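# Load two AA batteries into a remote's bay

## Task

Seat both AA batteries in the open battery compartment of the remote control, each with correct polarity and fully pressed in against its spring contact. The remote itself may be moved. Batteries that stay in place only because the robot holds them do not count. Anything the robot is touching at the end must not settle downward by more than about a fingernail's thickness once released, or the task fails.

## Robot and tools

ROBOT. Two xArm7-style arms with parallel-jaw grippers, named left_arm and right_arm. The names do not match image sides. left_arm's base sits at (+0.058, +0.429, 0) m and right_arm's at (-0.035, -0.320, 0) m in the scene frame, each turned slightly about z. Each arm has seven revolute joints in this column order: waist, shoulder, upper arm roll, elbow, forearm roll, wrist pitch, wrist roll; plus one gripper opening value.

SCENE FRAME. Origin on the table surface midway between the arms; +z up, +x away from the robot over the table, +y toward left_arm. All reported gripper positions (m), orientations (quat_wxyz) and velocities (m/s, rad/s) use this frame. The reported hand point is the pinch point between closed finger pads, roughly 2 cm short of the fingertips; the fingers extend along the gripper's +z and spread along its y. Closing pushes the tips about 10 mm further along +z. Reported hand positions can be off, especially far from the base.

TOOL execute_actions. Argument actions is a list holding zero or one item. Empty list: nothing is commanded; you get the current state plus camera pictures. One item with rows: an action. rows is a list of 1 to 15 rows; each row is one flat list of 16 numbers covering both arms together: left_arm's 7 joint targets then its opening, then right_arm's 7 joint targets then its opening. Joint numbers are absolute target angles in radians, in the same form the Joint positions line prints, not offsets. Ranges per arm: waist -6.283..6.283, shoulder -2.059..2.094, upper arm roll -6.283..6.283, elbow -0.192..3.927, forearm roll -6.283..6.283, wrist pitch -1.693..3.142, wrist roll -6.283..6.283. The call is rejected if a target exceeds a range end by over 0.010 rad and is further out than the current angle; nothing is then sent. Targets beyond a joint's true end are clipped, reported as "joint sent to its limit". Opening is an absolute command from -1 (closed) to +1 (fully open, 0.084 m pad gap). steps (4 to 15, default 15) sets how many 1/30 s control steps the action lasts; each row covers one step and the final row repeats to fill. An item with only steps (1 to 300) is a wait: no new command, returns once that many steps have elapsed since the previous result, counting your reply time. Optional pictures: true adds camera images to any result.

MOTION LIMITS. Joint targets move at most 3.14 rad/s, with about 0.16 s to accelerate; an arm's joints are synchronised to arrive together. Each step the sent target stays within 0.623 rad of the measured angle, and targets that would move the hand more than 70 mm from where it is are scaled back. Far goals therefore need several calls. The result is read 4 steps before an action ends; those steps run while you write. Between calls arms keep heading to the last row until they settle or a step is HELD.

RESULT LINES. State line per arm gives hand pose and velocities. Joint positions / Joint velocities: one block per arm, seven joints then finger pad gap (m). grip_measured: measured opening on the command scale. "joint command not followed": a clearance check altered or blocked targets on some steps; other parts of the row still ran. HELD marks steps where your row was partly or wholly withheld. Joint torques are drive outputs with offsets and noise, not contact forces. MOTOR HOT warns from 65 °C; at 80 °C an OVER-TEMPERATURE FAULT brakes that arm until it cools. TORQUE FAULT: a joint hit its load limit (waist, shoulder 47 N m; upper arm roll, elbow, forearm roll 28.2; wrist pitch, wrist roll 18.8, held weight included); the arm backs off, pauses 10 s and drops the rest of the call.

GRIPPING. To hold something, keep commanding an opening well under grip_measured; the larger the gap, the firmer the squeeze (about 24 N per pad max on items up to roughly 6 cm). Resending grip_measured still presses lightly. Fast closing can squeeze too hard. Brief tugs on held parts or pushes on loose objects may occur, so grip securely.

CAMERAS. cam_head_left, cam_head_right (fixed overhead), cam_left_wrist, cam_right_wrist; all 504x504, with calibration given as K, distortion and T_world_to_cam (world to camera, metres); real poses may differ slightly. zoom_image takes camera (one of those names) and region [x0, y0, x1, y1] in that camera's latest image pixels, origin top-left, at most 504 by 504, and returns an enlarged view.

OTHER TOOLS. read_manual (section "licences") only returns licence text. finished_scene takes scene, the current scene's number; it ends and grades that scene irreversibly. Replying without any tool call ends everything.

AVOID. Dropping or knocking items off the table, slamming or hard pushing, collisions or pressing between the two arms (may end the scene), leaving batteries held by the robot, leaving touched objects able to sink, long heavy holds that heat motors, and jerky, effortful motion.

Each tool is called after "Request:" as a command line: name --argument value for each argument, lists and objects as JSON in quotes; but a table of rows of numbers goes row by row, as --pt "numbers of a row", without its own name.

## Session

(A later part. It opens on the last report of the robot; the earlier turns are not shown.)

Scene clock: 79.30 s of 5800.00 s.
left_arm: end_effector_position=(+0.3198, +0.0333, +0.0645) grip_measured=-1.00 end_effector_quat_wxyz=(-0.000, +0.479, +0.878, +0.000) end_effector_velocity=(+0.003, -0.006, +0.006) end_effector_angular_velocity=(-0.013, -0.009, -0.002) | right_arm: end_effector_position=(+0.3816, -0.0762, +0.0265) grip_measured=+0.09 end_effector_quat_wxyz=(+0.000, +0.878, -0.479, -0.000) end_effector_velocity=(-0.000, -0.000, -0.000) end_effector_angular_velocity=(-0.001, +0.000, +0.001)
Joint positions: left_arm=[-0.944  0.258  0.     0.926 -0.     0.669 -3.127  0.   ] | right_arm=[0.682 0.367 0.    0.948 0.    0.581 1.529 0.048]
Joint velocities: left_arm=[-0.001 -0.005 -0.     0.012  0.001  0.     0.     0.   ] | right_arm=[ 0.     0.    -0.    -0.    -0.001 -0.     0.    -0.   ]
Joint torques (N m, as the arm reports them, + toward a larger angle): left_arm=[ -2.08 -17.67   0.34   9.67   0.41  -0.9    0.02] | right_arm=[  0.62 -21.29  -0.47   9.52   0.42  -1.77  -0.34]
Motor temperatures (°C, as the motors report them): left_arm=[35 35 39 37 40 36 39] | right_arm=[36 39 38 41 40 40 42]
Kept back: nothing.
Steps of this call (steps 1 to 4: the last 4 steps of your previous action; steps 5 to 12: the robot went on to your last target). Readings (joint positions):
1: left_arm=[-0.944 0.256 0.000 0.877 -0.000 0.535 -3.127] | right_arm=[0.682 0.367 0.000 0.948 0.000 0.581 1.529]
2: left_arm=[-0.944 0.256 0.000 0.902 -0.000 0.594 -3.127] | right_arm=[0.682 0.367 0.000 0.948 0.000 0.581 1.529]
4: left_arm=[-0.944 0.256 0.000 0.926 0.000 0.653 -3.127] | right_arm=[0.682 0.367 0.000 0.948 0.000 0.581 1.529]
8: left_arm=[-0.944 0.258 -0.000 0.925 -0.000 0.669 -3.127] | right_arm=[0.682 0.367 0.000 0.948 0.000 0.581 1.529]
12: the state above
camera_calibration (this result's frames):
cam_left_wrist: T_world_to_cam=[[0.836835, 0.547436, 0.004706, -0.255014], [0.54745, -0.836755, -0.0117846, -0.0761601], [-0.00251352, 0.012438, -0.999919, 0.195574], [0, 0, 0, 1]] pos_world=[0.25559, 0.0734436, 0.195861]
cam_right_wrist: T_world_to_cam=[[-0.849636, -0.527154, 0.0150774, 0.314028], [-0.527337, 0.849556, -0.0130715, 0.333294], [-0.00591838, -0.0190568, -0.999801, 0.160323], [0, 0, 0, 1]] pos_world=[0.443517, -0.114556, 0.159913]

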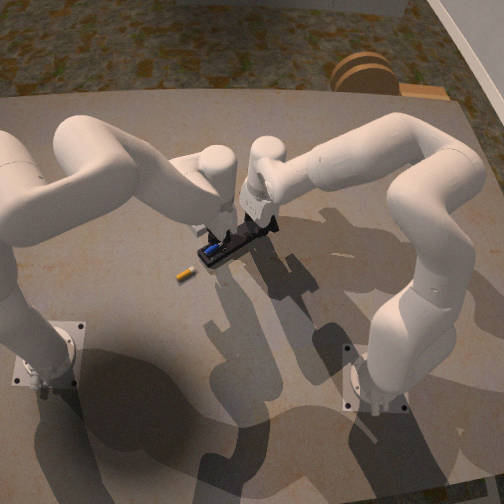

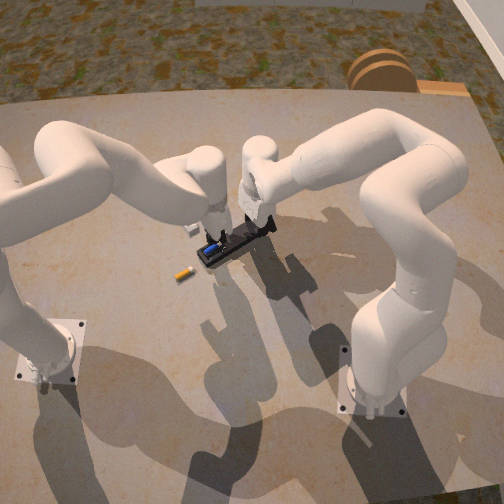

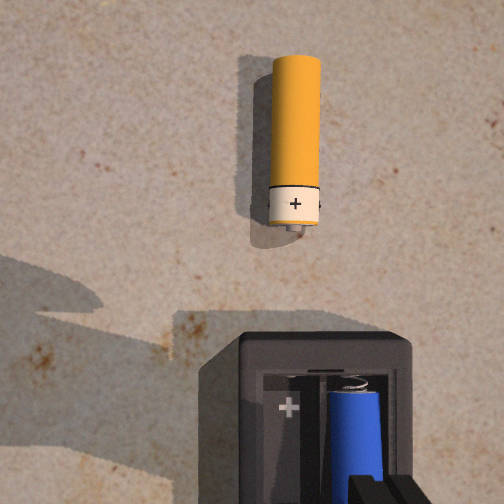

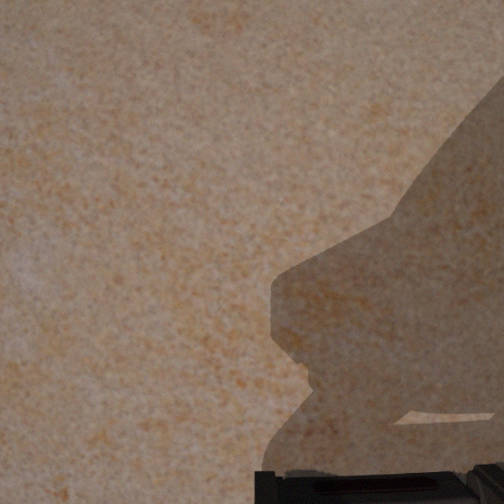

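Request:
execute_actions --actions '[{"rows":[[-0.9437,0.27,0,0.9252,0,0.655,-3.127,-1,0.6816,0.367,0,0.9484,0,0.5814,1.529,-0.25],[-0.9437,0.282,0,0.9236,0,0.6415,-3.127,-1,0.6816,0.367,0,0.9484,0,0.5814,1.529,-0.25],[-0.9437,0.291,0,0.9223,0,0.6313,-3.127,-1,0.6816,0.367,0,0.9484,0,0.5814,1.529,-0.25],[-0.9437,0.297,0,0.9215,0,0.6245,-3.127,-1,0.6816,0.367,0,0.9484,0,0.5814,1.529,-0.25],[-0.9437,0.300,0,0.921,0,0.621,-3.127,-1,0.6816,0.367,0,0.9484,0,0.5814,1.529,-0.25],[-0.9437,0.302,0,0.9208,0,0.6188,-3.127,-1,0.6816,0.367,0,0.9484,0,0.5814,1.529,-0.25],[-0.9437,0.304,0,0.9205,0,0.6165,-3.127,-1,0.6816,0.367,0,0.9484,0,0.5814,1.529,-0.25],[-0.9437,0.306,0,0.9202,0,0.6142,-3.127,-1,0.6816,0.367,0,0.9484,0,0.5814,1.529,-0.25],[-0.9437,0.308,0,0.92,0,0.612,-3.127,-1,0.6816,0.367,0,0.9484,0,0.5814,1.529,-0.25]],"steps":15}]'

Request:
execute_actions --actions '[{"steps":6}]' --pictures true

Scene clock: 80.00 s of 5800.00 s.
left_arm: end_effector_position=(+0.3209, +0.0316, +0.0455) grip_measured=-1.00 end_effector_quat_wxyz=(+0.002, +0.479, +0.878, -0.001) end_effector_velocity=(+0.004, -0.005, +0.000) end_effector_angular_velocity=(-0.017, -0.011, +0.002) | right_arm: end_effector_position=(+0.3822, -0.0778, +0.0262) grip_measured=+0.09 end_effector_quat_wxyz=(+0.001, +0.877, -0.481, +0.000) end_effector_velocity=(+0.002, -0.005, -0.000) end_effector_angular_velocity=(-0.004, +0.001, -0.010)
Joint positions: left_arm=[-0.944  0.303  0.     0.922  0.     0.615 -3.127  0.   ] | right_arm=[ 0.681  0.367 -0.002  0.948 -0.     0.582  1.529  0.048]
Joint velocities: left_arm=[ 0.001  0.006  0.     0.003 -0.001 -0.024 -0.     0.   ] | right_arm=[-0.004 -0.    -0.007 -0.001 -0.001  0.002  0.001 -0.   ]
Joint torques (N m, as the arm reports them, + toward a larger angle): left_arm=[ -1.91 -11.46   0.06   7.86   0.57  -1.65   0.14] | right_arm=[  4.07 -21.82   3.32   9.88   0.61  -1.85  -0.4 ]
Motor temperatures (°C, as the motors report them): left_arm=[35 35 39 37 40 36 39] | right_arm=[36 39 38 41 40 40 42]
Steps of this call (steps 1 to 10: the robot went on to your last target; steps 11 to 21: the first 11 steps of this action). Readings (joint positions):
11: left_arm=[-0.944 0.258 -0.000 0.927 -0.000 0.669 -3.127] | right_arm=[0.682 0.367 0.000 0.948 0.000 0.581 1.529]
12: left_arm=[-0.944 0.261 -0.000 0.927 0.000 0.663 -3.127] | right_arm=[0.682 0.367 0.000 0.948 0.000 0.581 1.529]
14: left_arm=[-0.944 0.279 -0.000 0.926 0.000 0.642 -3.127] | right_arm=[0.682 0.367 0.000 0.948 0.000 0.581 1.529]
18: left_arm=[-0.944 0.301 -0.000 0.921 -0.000 0.620 -3.127] | right_arm=[0.681 0.367 -0.001 0.948 -0.000 0.581 1.529]
21: the state above

Scene clock: 80.20 s of 5800.00 s.
left_arm: end_effector_position=(+0.3209, +0.0315, +0.0452) grip_measured=-1.00 end_effector_quat_wxyz=(+0.002, +0.479, +0.878, -0.001) end_effector_velocity=(-0.001, -0.000, -0.002) end_effector_angular_velocity=(-0.001, -0.000, -0.001) | right_arm: end_effector_position=(+0.3822, -0.0777, +0.0263) grip_measured=+0.09 end_effector_quat_wxyz=(+0.001, +0.877, -0.481, +0.000) end_effector_velocity=(+0.000, +0.001, +0.000) end_effector_angular_velocity=(+0.001, -0.001, +0.002)
Joint positions: left_arm=[-0.944  0.304  0.     0.921  0.     0.613 -3.127  0.   ] | right_arm=[ 0.681  0.367 -0.002  0.948 -0.     0.582  1.529  0.048]
Joint velocities: left_arm=[-0.001  0.004  0.    -0.002 -0.001 -0.007  0.     0.   ] | right_arm=[ 0.001 -0.     0.002  0.001 -0.    -0.     0.    -0.   ]
Joint torques (N m, as the arm reports them, + toward a larger angle): left_arm=[-1.86 -8.81  0.06  7.12  0.58 -1.98  0.19] | right_arm=[  5.8  -22.23   4.9   10.22   0.85  -1.95  -0.39]
Motor temperatures (°C, as the motors report them): left_arm=[35 35 39 37 40 36 39] | right_arm=[36 39 38 41 40 40 42]
Kept back: nothing.
Steps of this call (steps 1 to 4: the last 4 steps of your previous action; steps 5 to 6: the robot went on to your last target). Readings (joint positions):
1: left_arm=[-0.944 0.304 0.000 0.922 0.000 0.614 -3.127] | right_arm=[0.680 0.367 -0.002 0.948 -0.000 0.582 1.529]
2: left_arm=[-0.944 0.304 0.000 0.922 0.000 0.614 -3.127] | right_arm=[0.680 0.367 -0.002 0.948 -0.000 0.582 1.529]
4: left_arm=[-0.944 0.304 0.000 0.922 0.000 0.613 -3.127] | right_arm=[0.680 0.367 -0.002 0.948 -0.000 0.582 1.529]
6: the state above
camera_calibration (this result's frames):
cam_left_wrist: T_world_to_cam=[[0.836783, 0.547514, 0.004758, -0.254966], [0.547535, -0.836756, -0.00673001, -0.0787153], [0.000296509, 0.00823673, -0.999966, 0.175497], [0, 0, 0, 1]] pos_world=[0.256399, 0.0722867, 0.176175]
cam_right_wrist: T_world_to_cam=[[-0.851079, -0.5248, 0.0158128, 0.314447], [-0.525002, 0.850987, -0.0138995, 0.334122], [-0.00616199, -0.0201313, -0.999778, 0.160064], [0, 0, 0, 1]] pos_world=[0.44402, -0.116089, 0.1597]

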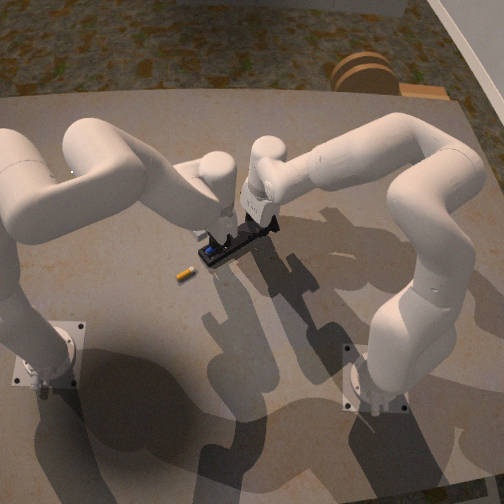

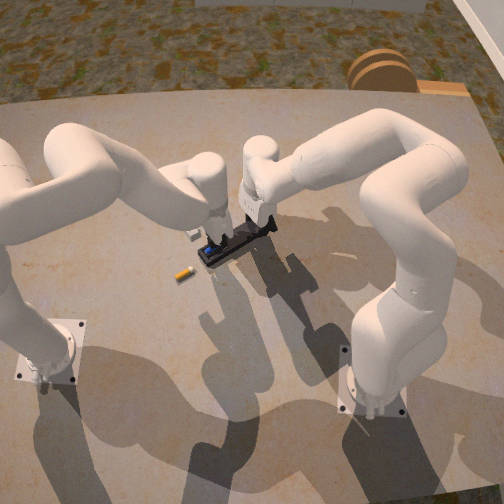

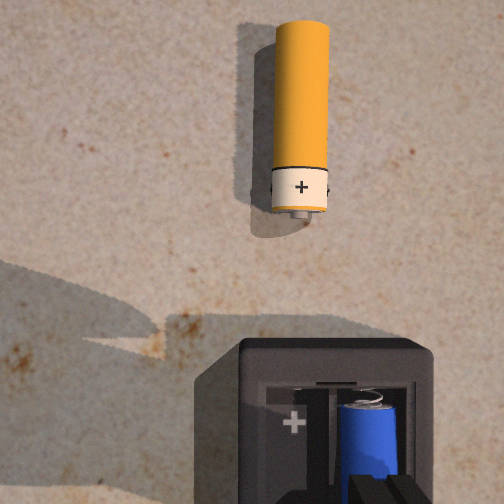

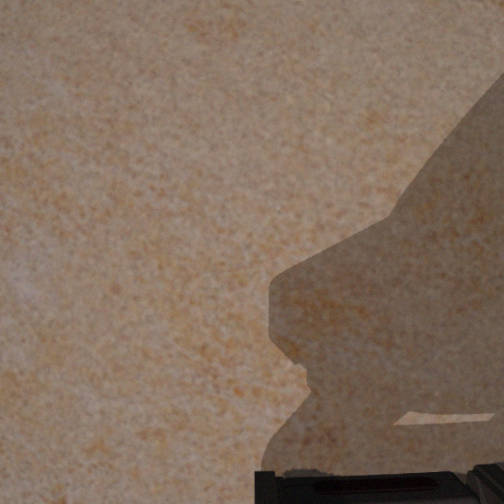

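Request:
execute_actions --actions '[{"rows":[[-0.9437,0.298,0,0.921,0,0.623,-3.127,-1,0.6816,0.367,0,0.9484,0,0.5814,1.529,-0.25],[-0.9437,0.29,0,0.9225,0,0.6325,-3.127,-1,0.6816,0.367,0,0.9484,0,0.5814,1.529,-0.25],[-0.9437,0.278,0,0.924,0,0.646,-3.127,-1,0.6816,0.367,0,0.9484,0,0.5814,1.529,-0.25],[-0.9437,0.26,0,0.927,0,0.667,-3.127,-1,0.6816,0.367,0,0.9484,0,0.5814,1.529,-0.25],[-0.9437,0.26,0,0.927,0,0.667,-3.127,-1,0.6816,0.367,0,0.9484,0,0.5814,1.529,-0.25],[-0.9445,0.215,0,0.7676,0,0.2026,-3.128,-1,0.6816,0.367,0,0.9484,0,0.5814,1.529,-0.25]],"steps":15}]'

Request:
execute_actions --actions '[{"steps":14}]' --pictures true

Request:
zoom_image --camera "cam_left_wrist" --region '[220,120,480,440]'

Request:
zoom_image --camera "cam_head_right" --region '[185,220,245,275]'

Scene clock: 81.23 s of 5800.00 s.
left_arm: end_effector_position=(+0.3307, +0.0163, +0.0674) grip_measured=-1.00 end_effector_quat_wxyz=(+0.071, +0.478, +0.875, -0.037) end_effector_velocity=(+0.117, -0.179, +0.060) end_effector_angular_velocity=(-1.502, -0.996, -0.000) | right_arm: end_effector_position=(+0.3808, -0.0743, +0.0269) grip_measured=+0.09 end_effector_quat_wxyz=(-0.001, +0.878, -0.478, -0.000) end_effector_velocity=(+0.010, -0.025, -0.004) end_effector_angular_velocity=(-0.017, +0.003, -0.048)
Joint positions: left_arm=[-0.944  0.235 -0.     0.846 -0.     0.45  -3.127  0.   ] | right_arm=[0.683 0.367 0.002 0.949 0.    0.581 1.529 0.048]
Joint velocities: left_arm=[-0.003 -0.201  0.    -0.863  0.002 -2.463 -0.004  0.   ] | right_arm=[-0.019  0.003 -0.032 -0.006 -0.002  0.002  0.001  0.   ]
Joint torques (N m, as the arm reports them, + toward a larger angle): left_arm=[ -1.98 -16.09   0.25   9.15   0.64  -0.97   0.11] | right_arm=[  1.09 -21.67  -0.06   9.81   0.39  -1.91  -0.37]
Motor temperatures (°C, as the motors report them): left_arm=[35 35 39 37 40 36 39] | right_arm=[36 39 38 41 40 40 42]
Steps of this call (steps 1 to 15: the robot went on to your last target; steps 16 to 20: nothing new was sent; steps 21 to 31: the first 11 steps of this action). Readings (joint positions):
21: left_arm=[-0.944 0.305 0.000 0.921 0.000 0.612 -3.127] | right_arm=[0.681 0.367 -0.001 0.948 -0.000 0.581 1.529]
22: left_arm=[-0.944 0.303 0.000 0.921 -0.000 0.616 -3.127] | right_arm=[0.681 0.367 -0.001 0.948 -0.000 0.581 1.529]
24: left_arm=[-0.944 0.294 -0.000 0.919 -0.000 0.633 -3.127] | right_arm=[0.683 0.367 0.003 0.949 0.001 0.581 1.529]
28: left_arm=[-0.944 0.259 -0.000 0.911 -0.000 0.633 -3.127] | right_arm=[0.685 0.366 0.007 0.949 0.001 0.581 1.529]
31: the state above

Scene clock: 81.70 s of 5800.00 s.
left_arm: end_effector_position=(+0.3431, -0.0027, +0.0809) grip_measured=-1.00 end_effector_quat_wxyz=(+0.154, +0.472, +0.864, -0.081) end_effector_velocity=(-0.000, -0.001, +0.002) end_effector_angular_velocity=(-0.003, -0.002, -0.002) | right_arm: end_effector_position=(+0.3816, -0.0761, +0.0265) grip_measured=+0.09 end_effector_quat_wxyz=(-0.000, +0.878, -0.479, +0.000) end_effector_velocity=(+0.000, +0.000, +0.000) end_effector_angular_velocity=(+0.001, +0.000, +0.000)
Joint positions: left_arm=[-0.944  0.215  0.     0.768 -0.     0.203 -3.128  0.   ] | right_arm=[0.682 0.367 0.    0.948 0.    0.581 1.529 0.048]
Joint velocities: left_arm=[-0.002 -0.003 -0.    -0.    -0.    -0.002  0.001  0.   ] | right_arm=[ 0.     0.    -0.     0.     0.001  0.    -0.001  0.   ]
Joint torques (N m, as the arm reports them, + toward a larger angle): left_arm=[ -1.75 -16.59   0.38   9.18   0.47  -1.31   0.13] | right_arm=[  0.31 -21.42  -0.57   9.74   0.4   -1.82  -0.34]
Motor temperatures (°C, as the motors report them): left_arm=[35 35 39 37 40 36 39] | right_arm=[36 39 38 41 40 40 42]
Kept back: nothing.
Steps of this call (steps 1 to 4: the last 4 steps of your previous action; steps 5 to 14: the robot went on to your last target). Readings (joint positions):
1: left_arm=[-0.944 0.229 -0.000 0.818 -0.000 0.370 -3.128] | right_arm=[0.683 0.367 0.002 0.949 0.000 0.581 1.529]
2: left_arm=[-0.944 0.224 -0.000 0.796 -0.000 0.303 -3.128] | right_arm=[0.682 0.367 0.001 0.949 0.000 0.581 1.529]
4: left_arm=[-0.945 0.218 -0.000 0.771 -0.000 0.226 -3.128] | right_arm=[0.682 0.367 0.001 0.949 0.000 0.581 1.529]
8: left_arm=[-0.944 0.216 0.000 0.768 -0.000 0.204 -3.128] | right_arm=[0.682 0.367 0.000 0.949 0.000 0.581 1.529]
14: the state above
camera_calibration (this result's frames):
cam_left_wrist: T_world_to_cam=[[0.835659, 0.549214, 0.00617695, -0.254655], [0.51631, -0.78933, 0.332237, -0.135867], [0.187345, -0.274448, -0.943176, 0.141914], [0, 0, 0, 1]] pos_world=[0.256367, 0.0715646, 0.180563]
cam_right_wrist: T_world_to_cam=[[-0.849546, -0.527303, 0.0149662, 0.314025], [-0.527483, 0.849466, -0.0130277, 0.333243], [-0.0058438, -0.018962, -0.999803, 0.160344], [0, 0, 0, 1]] pos_world=[0.443496, -0.114452, 0.159954]

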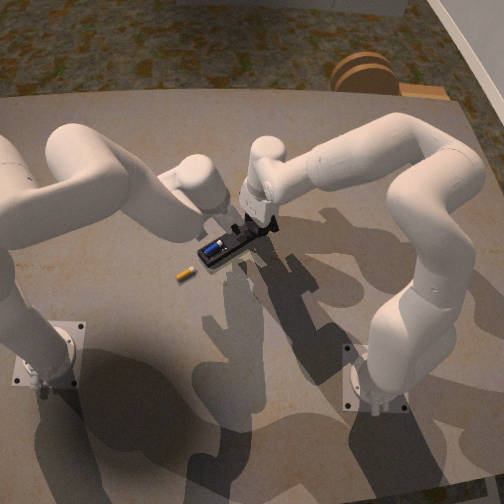

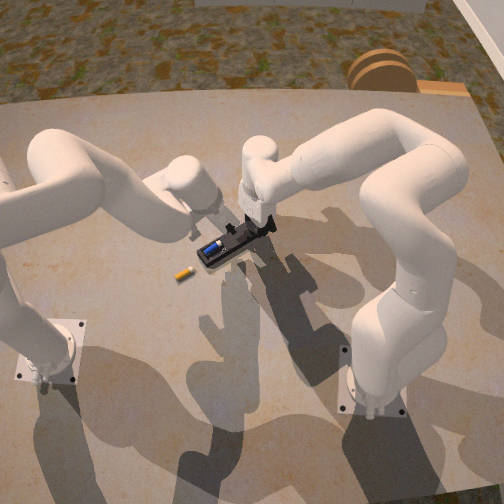

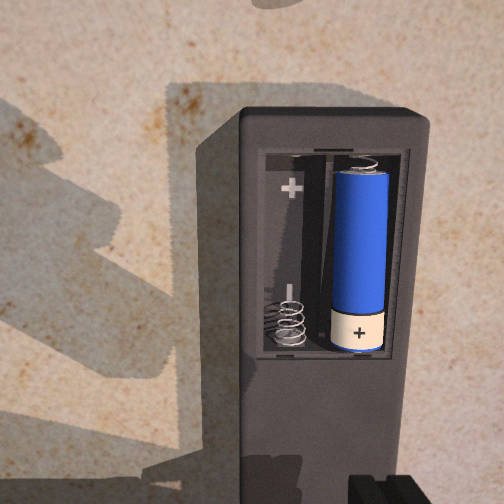

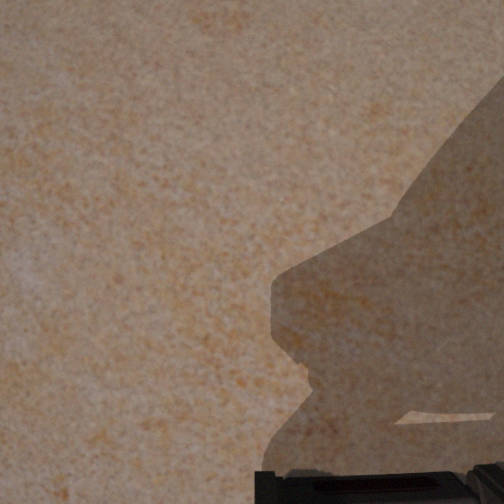

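Region (220, 120, 480, 440) of cam_left_wrist's 504x504 image, scaled by 1.575, with more detail than that image has; it fills the left 410 columns of this view, and the rest is white.

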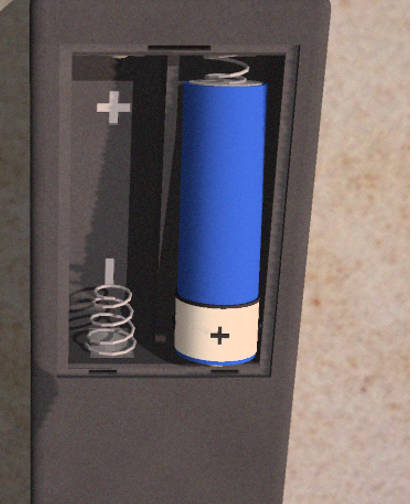

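Region (185, 220, 245, 275) of cam_head_right's 504x504 image, scaled by 8.400, with more detail than that image has; it fills the top 462 rows of this view, and the rest is white.

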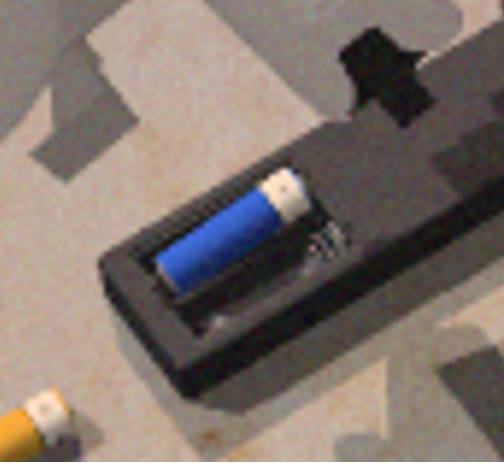

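Request:
execute_actions --actions '[{"rows":[[-0.9857,0.19,0,0.9044,0,0.95,-3.128,-1,0.6816,0.367,0,0.9484,0,0.5814,1.529,-0.25],[-0.9857,0.19,0,0.9044,0,0.95,-3.128,-1,0.6816,0.367,0,0.9484,0,0.5814,1.529,-0.25],[-0.9857,0.19,0,0.9044,0,0.95,-3.128,-1,0.6816,0.367,0,0.9484,0,0.5814,1.529,-0.25],[-0.9857,0.19,0,0.9044,0,0.95,-3.128,-1,0.6816,0.367,0,0.9484,0,0.5814,1.529,-0.25],[-0.9857,0.19,0,0.9044,0,0.95,-3.128,-1,0.6816,0.367,0,0.9484,0,0.5814,1.529,-0.25],[-0.9857,0.19,0,0.9044,0,0.95,-3.128,-1,0.6816,0.367,0,0.9484,0,0.5814,1.529,-0.25],[-0.9857,0.19,0,0.9044,0,0.95,-3.128,-1,0.6816,0.367,0,0.9484,0,0.5814,1.529,-0.25],[-0.9857,0.2262,0,0.9044,0,0.9882,-0.031,-0.2,0.6816,0.367,0,0.9484,0,0.5814,1.529,-0.25]],"steps":15}]'

Request:
execute_actions --actions '[{"steps":40}]' --pictures true

Scene clock: 83.97 s of 5800.00 s.
left_arm: end_effector_position=(+0.2728, +0.0758, +0.0656) grip_measured=-0.38 end_effector_quat_wxyz=(-0.084, +0.523, +0.847, +0.043) end_effector_velocity=(-0.214, +0.327, -0.057) end_effector_angular_velocity=(+1.216, +1.069, -1.501) | right_arm: end_effector_position=(+0.3816, -0.0762, +0.0265) grip_measured=+0.09 end_effector_quat_wxyz=(-0.000, +0.878, -0.479, -0.000) end_effector_velocity=(-0.000, -0.000, -0.000) end_effector_angular_velocity=(-0.001, +0.001, -0.001)
Joint positions: left_arm=[-0.98   0.2   -0.002  0.883 -0.     0.872 -3.06   0.027] | right_arm=[ 0.682  0.367 -0.     0.948 -0.     0.581  1.529  0.048]
Joint velocities: left_arm=[-0.04   0.101  0.01   0.092  0.     1.586  1.496  0.219] | right_arm=[-0.     0.    -0.    -0.001 -0.     0.     0.001  0.   ]
Joint torques (N m, as the arm reports them, + toward a larger angle): left_arm=[  0.25 -15.21   1.15   9.26   0.75  -1.68   1.86] | right_arm=[  0.45 -21.35  -0.62   9.64   0.37  -1.84  -0.32]
Motor temperatures (°C, as the motors report them): left_arm=[35 35 39 37 40 36 39] | right_arm=[36 39 38 41 40 40 42]
Steps of this call (steps 1 to 30: the robot went on to your last target; steps 31 to 57: nothing new was sent; steps 58 to 68: the first 11 steps of this action). Readings (joint positions):
58: left_arm=[-0.945 0.215 0.000 0.768 -0.000 0.203 -3.128] | right_arm=[0.682 0.367 -0.000 0.948 0.000 0.581 1.529]
59: left_arm=[-0.945 0.215 0.000 0.770 -0.000 0.213 -3.128] | right_arm=[0.682 0.367 -0.000 0.948 0.000 0.581 1.529]
61: left_arm=[-0.949 0.212 0.001 0.784 -0.000 0.284 -3.128] | right_arm=[0.682 0.367 -0.000 0.948 -0.000 0.581 1.529]
65: left_arm=[-0.970 0.199 -0.000 0.854 0.000 0.632 -3.128] | right_arm=[0.682 0.367 -0.000 0.948 0.000 0.581 1.529]
68: the state above

Scene clock: 85.30 s of 5800.00 s.
left_arm: end_effector_position=(+0.2582, +0.0966, +0.0600) grip_measured=-0.21 end_effector_quat_wxyz=(-0.078, +0.868, -0.472, -0.133) end_effector_velocity=(-0.001, +0.000, -0.000) end_effector_angular_velocity=(-0.000, +0.002, -0.003) | right_arm: end_effector_position=(+0.3816, -0.0762, +0.0265) grip_measured=+0.09 end_effector_quat_wxyz=(-0.000, +0.878, -0.479, -0.000) end_effector_velocity=(+0.000, +0.000, +0.000) end_effector_angular_velocity=(+0.000, -0.000, -0.001)
Joint positions: left_arm=[-0.986  0.226  0.     0.904 -0.     0.988 -0.032  0.035] | right_arm=[ 0.682  0.367 -0.     0.948 -0.     0.581  1.529  0.048]
Joint velocities: left_arm=[-0.    -0.    -0.    -0.001 -0.001 -0.     0.003 -0.   ] | right_arm=[-0.    -0.    -0.     0.001  0.     0.001  0.001 -0.   ]
Joint torques (N m, as the arm reports them, + toward a larger angle): left_arm=[ -1.9  -17.05   0.18   9.4    0.83  -0.52   0.13] | right_arm=[  0.13 -21.3   -0.62   9.66   0.41  -1.76  -0.35]
Motor temperatures (°C, as the motors report them): left_arm=[35 35 39 37 40 36 39] | right_arm=[36 39 38 41 40 40 42]
Kept back: nothing.
Steps of this call (steps 1 to 4: the last 4 steps of your previous action; steps 5 to 40: the robot went on to your last target). Readings (joint positions):
1: left_arm=[-0.981 0.204 -0.001 0.885 -0.000 0.914 -2.998] | right_arm=[0.682 0.367 -0.000 0.948 -0.000 0.581 1.529]
2: left_arm=[-0.982 0.209 -0.001 0.887 -0.000 0.938 -2.917] | right_arm=[0.682 0.367 -0.000 0.948 -0.000 0.581 1.529]
4: left_arm=[-0.983 0.216 0.000 0.893 0.000 0.962 -2.722] | right_arm=[0.682 0.367 -0.000 0.948 -0.000 0.581 1.529]
8: left_arm=[-0.985 0.223 0.000 0.902 0.000 0.980 -2.306] | right_arm=[0.682 0.367 -0.000 0.948 -0.000 0.581 1.529]
40: the state above
camera_calibration (this result's frames):
cam_left_wrist: T_world_to_cam=[[-0.834778, -0.550532, -0.00773915, 0.300296], [-0.528032, 0.79652, 0.294512, 0.112017], [-0.155974, 0.249939, -0.955616, 0.204126], [0, 0, 0, 1]] pos_world=[0.341667, 0.0250795, 0.164399]
cam_right_wrist: T_world_to_cam=[[-0.849643, -0.527144, 0.0150706, 0.314034], [-0.527326, 0.849562, -0.0130747, 0.333297], [-0.0059112, -0.019056, -0.999801, 0.160322], [0, 0, 0, 1]] pos_world=[0.443521, -0.114561, 0.159915]

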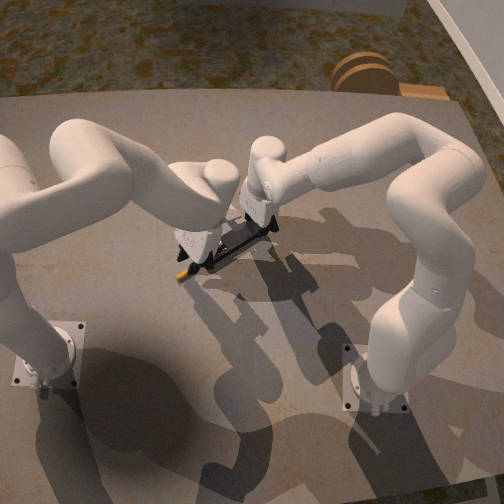

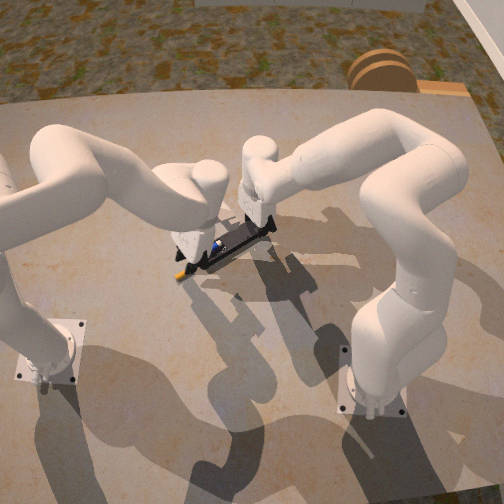

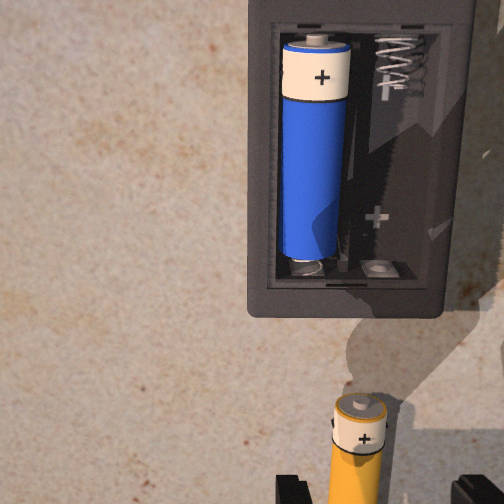

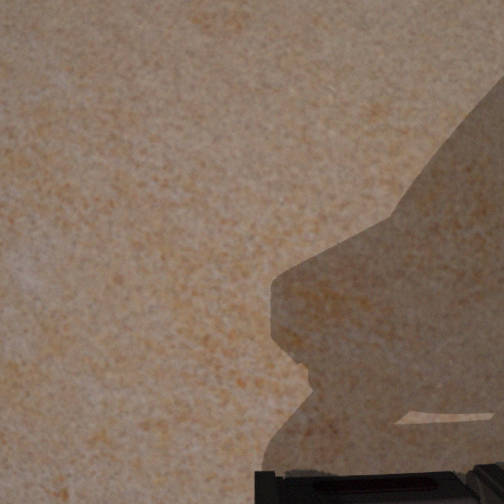

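Request:
execute_actions --actions '[{"rows":[[-0.9857,0.245,0,0.901,0,0.966,-0.031,-0.2,0.6816,0.367,0,0.9484,0,0.5814,1.529,-0.25],[-0.9857,0.263,0,0.898,0,0.945,-0.031,-0.2,0.6816,0.367,0,0.9484,0,0.5814,1.529,-0.25],[-0.9857,0.278,0,0.8955,0,0.9275,-0.031,-0.2,0.6816,0.367,0,0.9484,0,0.5814,1.529,-0.25],[-0.9857,0.288,0,0.894,0,0.916,-0.031,-0.2,0.6816,0.367,0,0.9484,0,0.5814,1.529,-0.25],[-0.9857,0.294,0,0.893,0,0.909,-0.031,-0.2,0.6816,0.367,0,0.9484,0,0.5814,1.529,-0.25],[-0.9857,0.298,0,0.8922,0,0.9042,-0.031,-0.2,0.6816,0.367,0,0.9484,0,0.5814,1.529,-0.25],[-0.9857,0.3005,0,0.8918,0,0.9013,-0.031,-0.2,0.6816,0.367,0,0.9484,0,0.5814,1.529,-0.25]],"steps":15}]' --pictures true

Scene clock: 86.03 s of 5800.00 s.
left_arm: end_effector_position=(+0.2580, +0.0971, +0.0271) grip_measured=-0.21 end_effector_quat_wxyz=(-0.078, +0.868, -0.472, -0.134) end_effector_velocity=(+0.015, -0.027, +0.021) end_effector_angular_velocity=(-0.073, -0.043, -0.004) | right_arm: end_effector_position=(+0.3816, -0.0762, +0.0265) grip_measured=+0.09 end_effector_quat_wxyz=(-0.000, +0.878, -0.479, -0.000) end_effector_velocity=(-0.000, +0.001, -0.000) end_effector_angular_velocity=(+0.000, +0.000, +0.002)
Joint positions: left_arm=[-0.986  0.301  0.     0.891 -0.     0.902 -0.031  0.035] | right_arm=[ 0.682  0.367 -0.     0.948  0.     0.581  1.529  0.048]
Joint velocities: left_arm=[-0.002 -0.03  -0.002  0.037  0.    -0.017  0.     0.   ] | right_arm=[ 0.001  0.     0.    -0.     0.001 -0.    -0.001  0.   ]
Joint torques (N m, as the arm reports them, + toward a larger angle): left_arm=[ -1.79 -17.13   0.21   8.69   0.71  -0.42   0.16] | right_arm=[  0.37 -21.2   -0.6    9.71   0.45  -1.82  -0.32]
Motor temperatures (°C, as the motors report them): left_arm=[35 35 39 37 40 36 39] | right_arm=[36 39 38 41 40 40 42]
Steps of this call (steps 1 to 11: the robot went on to your last target; steps 12 to 22: the first 11 steps of this action). Readings (joint positions):
12: left_arm=[-0.986 0.227 0.000 0.904 -0.000 0.987 -0.031] | right_arm=[0.682 0.367 -0.000 0.948 -0.000 0.581 1.529]
13: left_arm=[-0.986 0.231 -0.000 0.904 0.000 0.979 -0.031] | right_arm=[0.682 0.367 -0.000 0.948 -0.000 0.581 1.529]
15: left_arm=[-0.986 0.257 -0.000 0.901 0.000 0.948 -0.031] | right_arm=[0.682 0.367 -0.000 0.948 0.000 0.581 1.529]
19: left_arm=[-0.986 0.300 0.000 0.889 -0.000 0.907 -0.031] | right_arm=[0.682 0.367 -0.000 0.948 -0.000 0.581 1.529]
22: the state above
camera_calibration (this result's frames):
cam_left_wrist: T_world_to_cam=[[-0.835059, -0.550107, -0.00764709, 0.300105], [-0.527324, 0.796357, 0.296216, 0.120975], [-0.156861, 0.251391, -0.95509, 0.172615], [0, 0, 0, 1]] pos_world=[0.341475, 0.0253565, 0.131324]
cam_right_wrist: T_world_to_cam=[[-0.849643, -0.527144, 0.0150711, 0.314034], [-0.527326, 0.849562, -0.0130746, 0.333297], [-0.00591165, -0.0190561, -0.999801, 0.160322], [0, 0, 0, 1]] pos_world=[0.44352, -0.114561, 0.159915]

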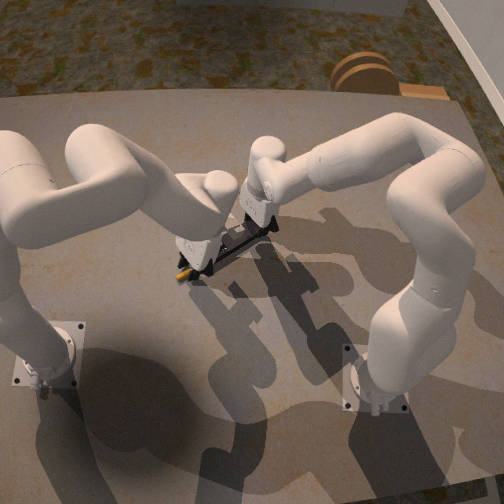

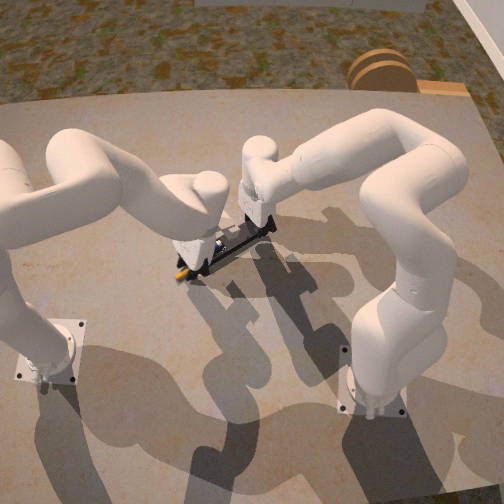

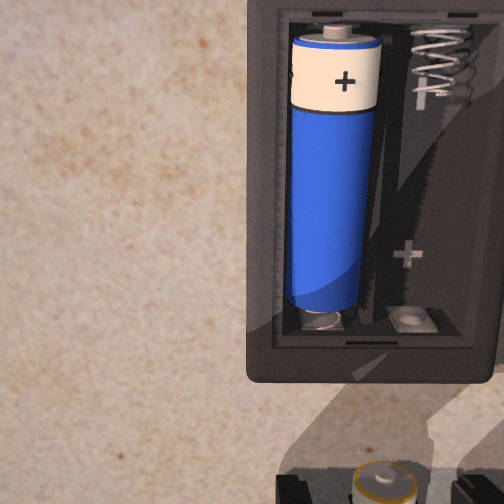

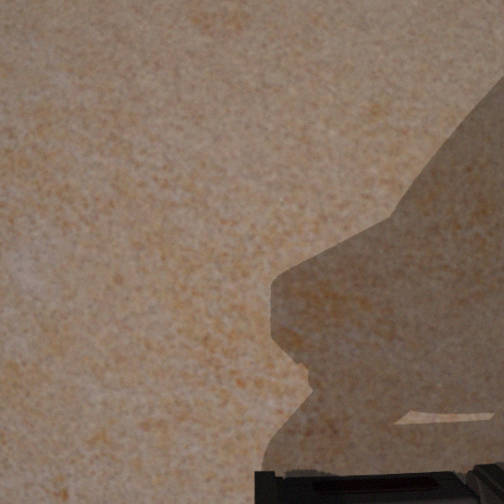

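Request:
execute_actions --actions '[{"rows":[[-0.9857,0.3005,0,0.8918,0,0.9013,-0.031,-0.3,0.6816,0.367,0,0.9484,0,0.5814,1.529,-0.25],[-0.9857,0.3005,0,0.8918,0,0.9013,-0.031,-0.4,0.6816,0.367,0,0.9484,0,0.5814,1.529,-0.25],[-0.9857,0.3005,0,0.8918,0,0.9013,-0.031,-0.5,0.6816,0.367,0,0.9484,0,0.5814,1.529,-0.25],[-0.9857,0.3005,0,0.8918,0,0.9013,-0.031,-0.58,0.6816,0.367,0,0.9484,0,0.5814,1.529,-0.25],[-0.9857,0.3005,0,0.8918,0,0.9013,-0.031,-0.65,0.6816,0.367,0,0.9484,0,0.5814,1.529,-0.25],[-0.9857,0.3005,0,0.8918,0,0.9013,-0.031,-0.72,0.6816,0.367,0,0.9484,0,0.5814,1.529,-0.25],[-0.9857,0.3005,0,0.8918,0,0.9013,-0.031,-0.8,0.6816,0.367,0,0.9484,0,0.5814,1.529,-0.25],[-0.9857,0.3005,0,0.8918,0,0.9013,-0.031,-0.85,0.6816,0.367,0,0.9484,0,0.5814,1.529,-0.25],[-0.9857,0.3005,0,0.8918,0,0.9013,-0.031,-0.85,0.6816,0.367,0,0.9484,0,0.5814,1.529,-0.25],[-0.9857,0.3005,0,0.8918,0,0.9013,-0.031,-0.85,0.6816,0.367,0,0.9484,0,0.5814,1.529,-0.25],[-0.9857,0.29,0,0.8935,0,0.9135,-0.031,-0.85,0.6816,0.367,0,0.9484,0,0.5814,1.529,-0.25],[-0.9857,0.26,0,0.8985,0,0.9485,-0.031,-0.85,0.6816,0.367,0,0.9484,0,0.5814,1.529,-0.25],[-0.9857,0.20,0,0.909,0,1.019,-0.031,-0.85,0.6816,0.367,0,0.9484,0,0.5814,1.529,-0.25]],"steps":15}]'

Request:
execute_actions --actions '[{"steps":8}]' --pictures true

Scene clock: 87.00 s of 5800.00 s.
left_arm: end_effector_position=(+0.2582, +0.0966, +0.0277) grip_measured=-0.70 end_effector_quat_wxyz=(-0.078, +0.868, -0.472, -0.133) end_effector_velocity=(-0.003, +0.006, +0.017) end_effector_angular_velocity=(+0.027, +0.016, -0.000) | right_arm: end_effector_position=(+0.3816, -0.0762, +0.0265) grip_measured=+0.09 end_effector_quat_wxyz=(-0.000, +0.878, -0.479, -0.000) end_effector_velocity=(-0.000, +0.000, +0.000) end_effector_angular_velocity=(+0.000, +0.000, -0.001)
Joint positions: left_arm=[-0.986  0.3   -0.     0.892 -0.     0.902 -0.031  0.013] | right_arm=[ 0.682  0.367 -0.     0.948 -0.     0.581  1.529  0.048]
Joint velocities: left_arm=[ 0.    -0.037  0.     0.008  0.001  0.076  0.    -0.   ] | right_arm=[-0.    -0.     0.     0.     0.     0.001  0.001 -0.   ]
Joint torques (N m, as the arm reports them, + toward a larger angle): left_arm=[ -1.72 -20.13   0.03   8.96   0.54  -0.38   0.18] | right_arm=[  0.31 -21.4   -0.61   9.62   0.37  -1.87  -0.32]
Motor temperatures (°C, as the motors report them): left_arm=[35 35 39 37 40 36 39] | right_arm=[36 39 38 41 40 40 42]
Steps of this call (steps 1 to 4: the last 4 steps of your previous action; steps 5 to 15: the robot went on to your last target; steps 16 to 18: nothing new was sent; steps 19 to 29: the first 11 steps of this action). Readings (joint positions):
19: left_arm=[-0.986 0.300 -0.000 0.892 -0.000 0.901 -0.031] | right_arm=[0.682 0.367 -0.000 0.948 0.000 0.581 1.529]
20: left_arm=[-0.986 0.300 -0.000 0.892 -0.000 0.901 -0.031] | right_arm=[0.682 0.367 -0.000 0.948 -0.000 0.581 1.529]
22: left_arm=[-0.986 0.300 -0.000 0.892 0.000 0.901 -0.031] | right_arm=[0.682 0.367 0.000 0.948 0.000 0.581 1.529]
26: left_arm=[-0.986 0.300 -0.000 0.892 -0.000 0.901 -0.031] | right_arm=[0.682 0.367 -0.000 0.948 -0.000 0.581 1.529]
29: the state above

Scene clock: 87.27 s of 5800.00 s.
left_arm: end_effector_position=(+0.2601, +0.0932, +0.0752) grip_measured=-0.70 end_effector_quat_wxyz=(-0.075, +0.869, -0.473, -0.127) end_effector_velocity=(-0.030, +0.052, -0.042) end_effector_angular_velocity=(+0.153, +0.093, +0.002) | right_arm: end_effector_position=(+0.3816, -0.0762, +0.0265) grip_measured=+0.09 end_effector_quat_wxyz=(-0.000, +0.878, -0.479, -0.000) end_effector_velocity=(-0.000, +0.000, +0.000) end_effector_angular_velocity=(+0.000, -0.000, +0.001)
Joint positions: left_arm=[-0.986  0.195 -0.     0.915  0.     1.016 -0.031  0.013] | right_arm=[ 0.682  0.367 -0.     0.948 -0.     0.581  1.529  0.048]
Joint velocities: left_arm=[ 0.     0.05   0.002 -0.079 -0.001  0.051 -0.    -0.   ] | right_arm=[ 0.001 -0.     0.    -0.    -0.    -0.     0.001  0.   ]
Joint torques (N m, as the arm reports them, + toward a larger angle): left_arm=[ -1.74 -14.07   0.21   8.03   0.57  -0.37   0.16] | right_arm=[  0.29 -21.29  -0.59   9.63   0.33  -1.82  -0.4 ]
Motor temperatures (°C, as the motors report them): left_arm=[35 35 39 37 40 36 39] | right_arm=[36 39 38 41 40 40 42]
Kept back: nothing.
Steps of this call (steps 1 to 4: the last 4 steps of your previous action; steps 5 to 8: the robot went on to your last target). Readings (joint positions):
1: left_arm=[-0.986 0.297 0.000 0.892 -0.000 0.908 -0.031] | right_arm=[0.682 0.367 -0.000 0.948 -0.000 0.581 1.529]
2: left_arm=[-0.986 0.287 0.000 0.892 -0.000 0.923 -0.031] | right_arm=[0.682 0.367 0.000 0.948 0.000 0.581 1.529]
4: left_arm=[-0.986 0.238 0.000 0.899 -0.000 0.982 -0.031] | right_arm=[0.682 0.367 -0.000 0.948 -0.000 0.581 1.529]
8: the state above
camera_calibration (this result's frames):
cam_left_wrist: T_world_to_cam=[[-0.835268, -0.549799, -0.00700072, 0.300094], [-0.529251, 0.800469, 0.281323, 0.112149], [-0.149067, 0.238685, -0.959588, 0.219364], [0, 0, 0, 1]] pos_world=[0.342714, 0.0228601, 0.18105]
cam_right_wrist: T_world_to_cam=[[-0.849642, -0.527144, 0.0150711, 0.314034], [-0.527326, 0.849562, -0.0130746, 0.333297], [-0.00591164, -0.0190561, -0.999801, 0.160322], [0, 0, 0, 1]] pos_world=[0.44352, -0.114561, 0.159915]

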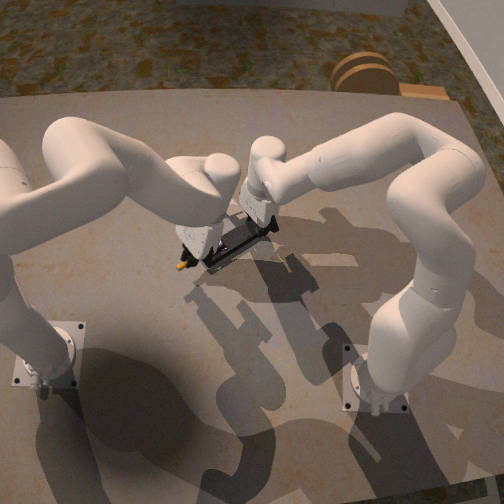

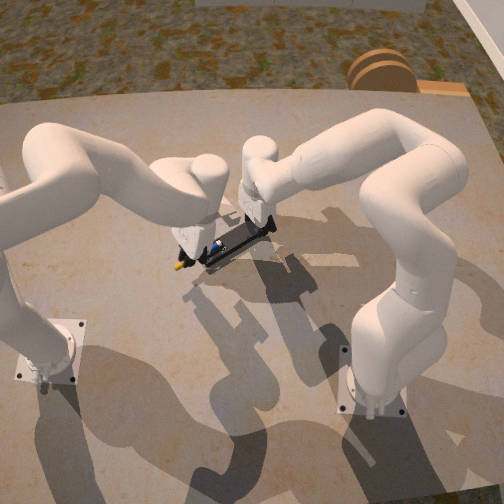

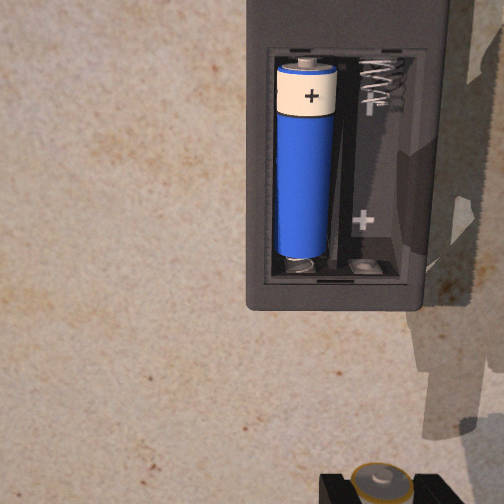

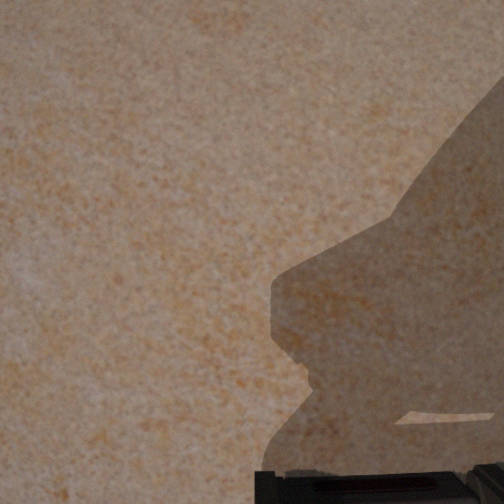

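Request:
execute_actions --actions '[{"rows":[[-0.9857,0.17,0,0.87,0,0.72,-0.6,-0.85,0.6816,0.367,0,0.9484,0,0.5814,1.529,-0.25],[-0.9857,0.17,0,0.87,0,0.72,-0.6,-0.85,0.6816,0.367,0,0.9484,0,0.5814,1.529,-0.25],[-0.9857,0.17,0,0.87,0,0.72,-0.8,-0.85,0.6816,0.367,0,0.9484,0,0.5814,1.529,-0.25],[-0.9857,0.17,0,0.87,0,0.72,-1.0,-0.85,0.6816,0.367,0,0.9484,0,0.5814,1.529,-0.25],[-0.9857,0.17,0,0.87,0,0.72,-1.2,-0.85,0.6816,0.367,0,0.9484,0,0.5814,1.529,-0.25],[-0.9845,0.1472,0,0.8271,0,0.6799,-3.168,-0.85,0.6816,0.367,0,0.9484,0,0.5814,1.529,-0.25]],"steps":15}]'

Request:
execute_actions --actions '[{"steps":32}]' --pictures true

Scene clock: 90.30 s of 5800.00 s.
left_arm: end_effector_position=(+0.2858, +0.0514, +0.0791) grip_measured=-0.70 end_effector_quat_wxyz=(-0.019, +0.992, -0.127, -0.015) end_effector_velocity=(+0.029, -0.042, +0.008) end_effector_angular_velocity=(-0.294, -0.355, +3.117) | right_arm: end_effector_position=(+0.3816, -0.0762, +0.0265) grip_measured=+0.09 end_effector_quat_wxyz=(-0.000, +0.878, -0.479, -0.000) end_effector_velocity=(-0.000, -0.000, -0.000) end_effector_angular_velocity=(-0.000, +0.001, +0.001)
Joint positions: left_arm=[-0.985  0.16  -0.     0.853  0.     0.742 -0.773  0.013] | right_arm=[ 0.682  0.367 -0.     0.948  0.     0.581  1.529  0.048]
Joint velocities: left_arm=[ 0.006 -0.124  0.    -0.24   0.001 -0.551 -3.116  0.   ] | right_arm=[-0.     0.     0.    -0.001 -0.    -0.    -0.     0.   ]
Joint torques (N m, as the arm reports them, + toward a larger angle): left_arm=[ -1.94 -14.65   0.49   9.86   0.59  -0.65   0.  ] | right_arm=[  0.32 -21.38  -0.61   9.71   0.42  -1.81  -0.34]
Motor temperatures (°C, as the motors report them): left_arm=[35 35 39 37 40 36 39] | right_arm=[36 39 38 41 40 40 42]
Steps of this call (steps 1 to 30: the robot went on to your last target; steps 31 to 80: nothing new was sent; steps 81 to 91: the first 11 steps of this action). Readings (joint positions):
81: left_arm=[-0.986 0.200 -0.000 0.909 -0.000 1.019 -0.032] | right_arm=[0.682 0.367 -0.000 0.948 -0.000 0.581 1.529]
82: left_arm=[-0.986 0.200 -0.000 0.908 -0.000 1.014 -0.041] | right_arm=[0.682 0.367 0.000 0.948 -0.000 0.581 1.529]
84: left_arm=[-0.986 0.196 -0.000 0.903 -0.000 0.977 -0.112] | right_arm=[0.682 0.367 0.000 0.948 -0.000 0.581 1.529]
88: left_arm=[-0.986 0.178 0.000 0.881 0.000 0.825 -0.462] | right_arm=[0.682 0.367 0.000 0.948 -0.000 0.581 1.529]
91: the state above

Scene clock: 91.37 s of 5800.00 s.
left_arm: end_effector_position=(+0.2891, +0.0466, +0.0800) grip_measured=-0.70 end_effector_quat_wxyz=(-0.000, +0.480, +0.877, +0.000) end_effector_velocity=(-0.000, -0.000, -0.000) end_effector_angular_velocity=(-0.000, +0.001, +0.005) | right_arm: end_effector_position=(+0.3816, -0.0762, +0.0265) grip_measured=+0.09 end_effector_quat_wxyz=(-0.000, +0.878, -0.479, -0.000) end_effector_velocity=(-0.000, +0.000, -0.000) end_effector_angular_velocity=(-0.001, +0.001, +0.001)
Joint positions: left_arm=[-0.984  0.147  0.     0.827  0.     0.68  -3.167  0.013] | right_arm=[ 0.682  0.367 -0.     0.948  0.     0.581  1.529  0.048]
Joint velocities: left_arm=[ 0.     0.001 -0.     0.    -0.001 -0.    -0.004 -0.   ] | right_arm=[ 0.  0.  0. -0. -0.  0. -0. -0.]
Joint torques (N m, as the arm reports them, + toward a larger angle): left_arm=[ -1.93 -16.01   0.34  10.04   0.69  -0.98   0.2 ] | right_arm=[  0.22 -21.31  -0.71   9.67   0.46  -1.8   -0.39]
Motor temperatures (°C, as the motors report them): left_arm=[35 35 39 37 40 36 39] | right_arm=[36 39 38 41 40 40 42]
Kept back: nothing.
Steps of this call (steps 1 to 4: the last 4 steps of your previous action; steps 5 to 32: the robot went on to your last target). Readings (joint positions):
1: left_arm=[-0.985 0.157 0.000 0.846 0.000 0.726 -0.877] | right_arm=[0.682 0.367 -0.000 0.948 0.000 0.581 1.529]
2: left_arm=[-0.985 0.154 0.000 0.841 -0.000 0.714 -0.982] | right_arm=[0.682 0.367 -0.000 0.948 0.000 0.581 1.529]
4: left_arm=[-0.985 0.151 0.000 0.834 -0.000 0.698 -1.191] | right_arm=[0.682 0.367 0.000 0.948 -0.000 0.581 1.529]
8: left_arm=[-0.985 0.149 0.000 0.829 -0.000 0.685 -1.609] | right_arm=[0.682 0.367 0.000 0.948 -0.000 0.581 1.529]
32: the state above
camera_calibration (this result's frames):
cam_left_wrist: T_world_to_cam=[[0.837084, 0.547055, 0.0047184, -0.236771], [0.547072, -0.837016, -0.0108118, -0.0479361], [-0.00196529, 0.0116317, -0.99993, 0.210716], [0, 0, 0, 1]] pos_world=[0.224836, 0.0869523, 0.211301]
cam_right_wrist: T_world_to_cam=[[-0.849642, -0.527144, 0.0150714, 0.314033], [-0.527326, 0.849562, -0.0130745, 0.333297], [-0.00591195, -0.0190562, -0.999801, 0.160322], [0, 0, 0, 1]] pos_world=[0.44352, -0.114561, 0.159915]

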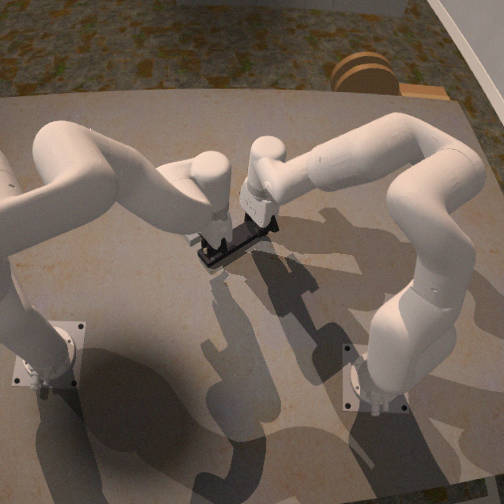

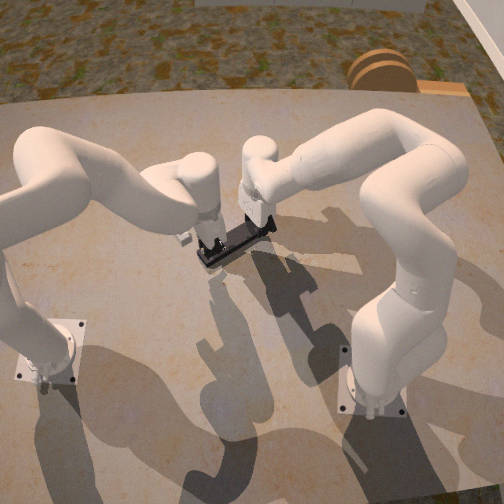

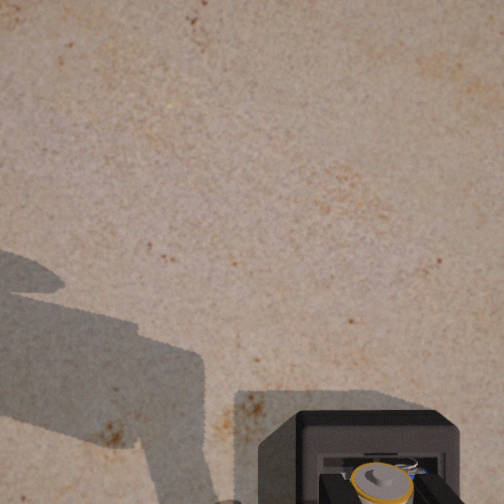

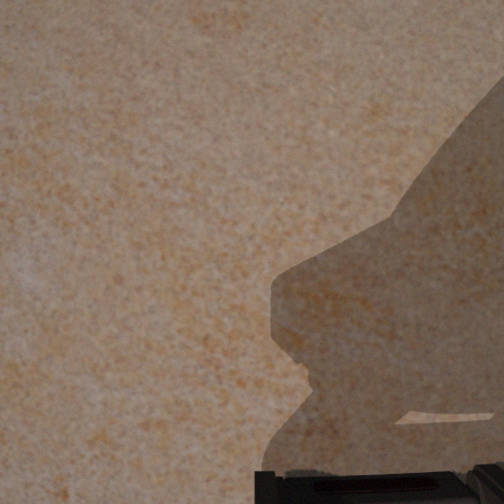

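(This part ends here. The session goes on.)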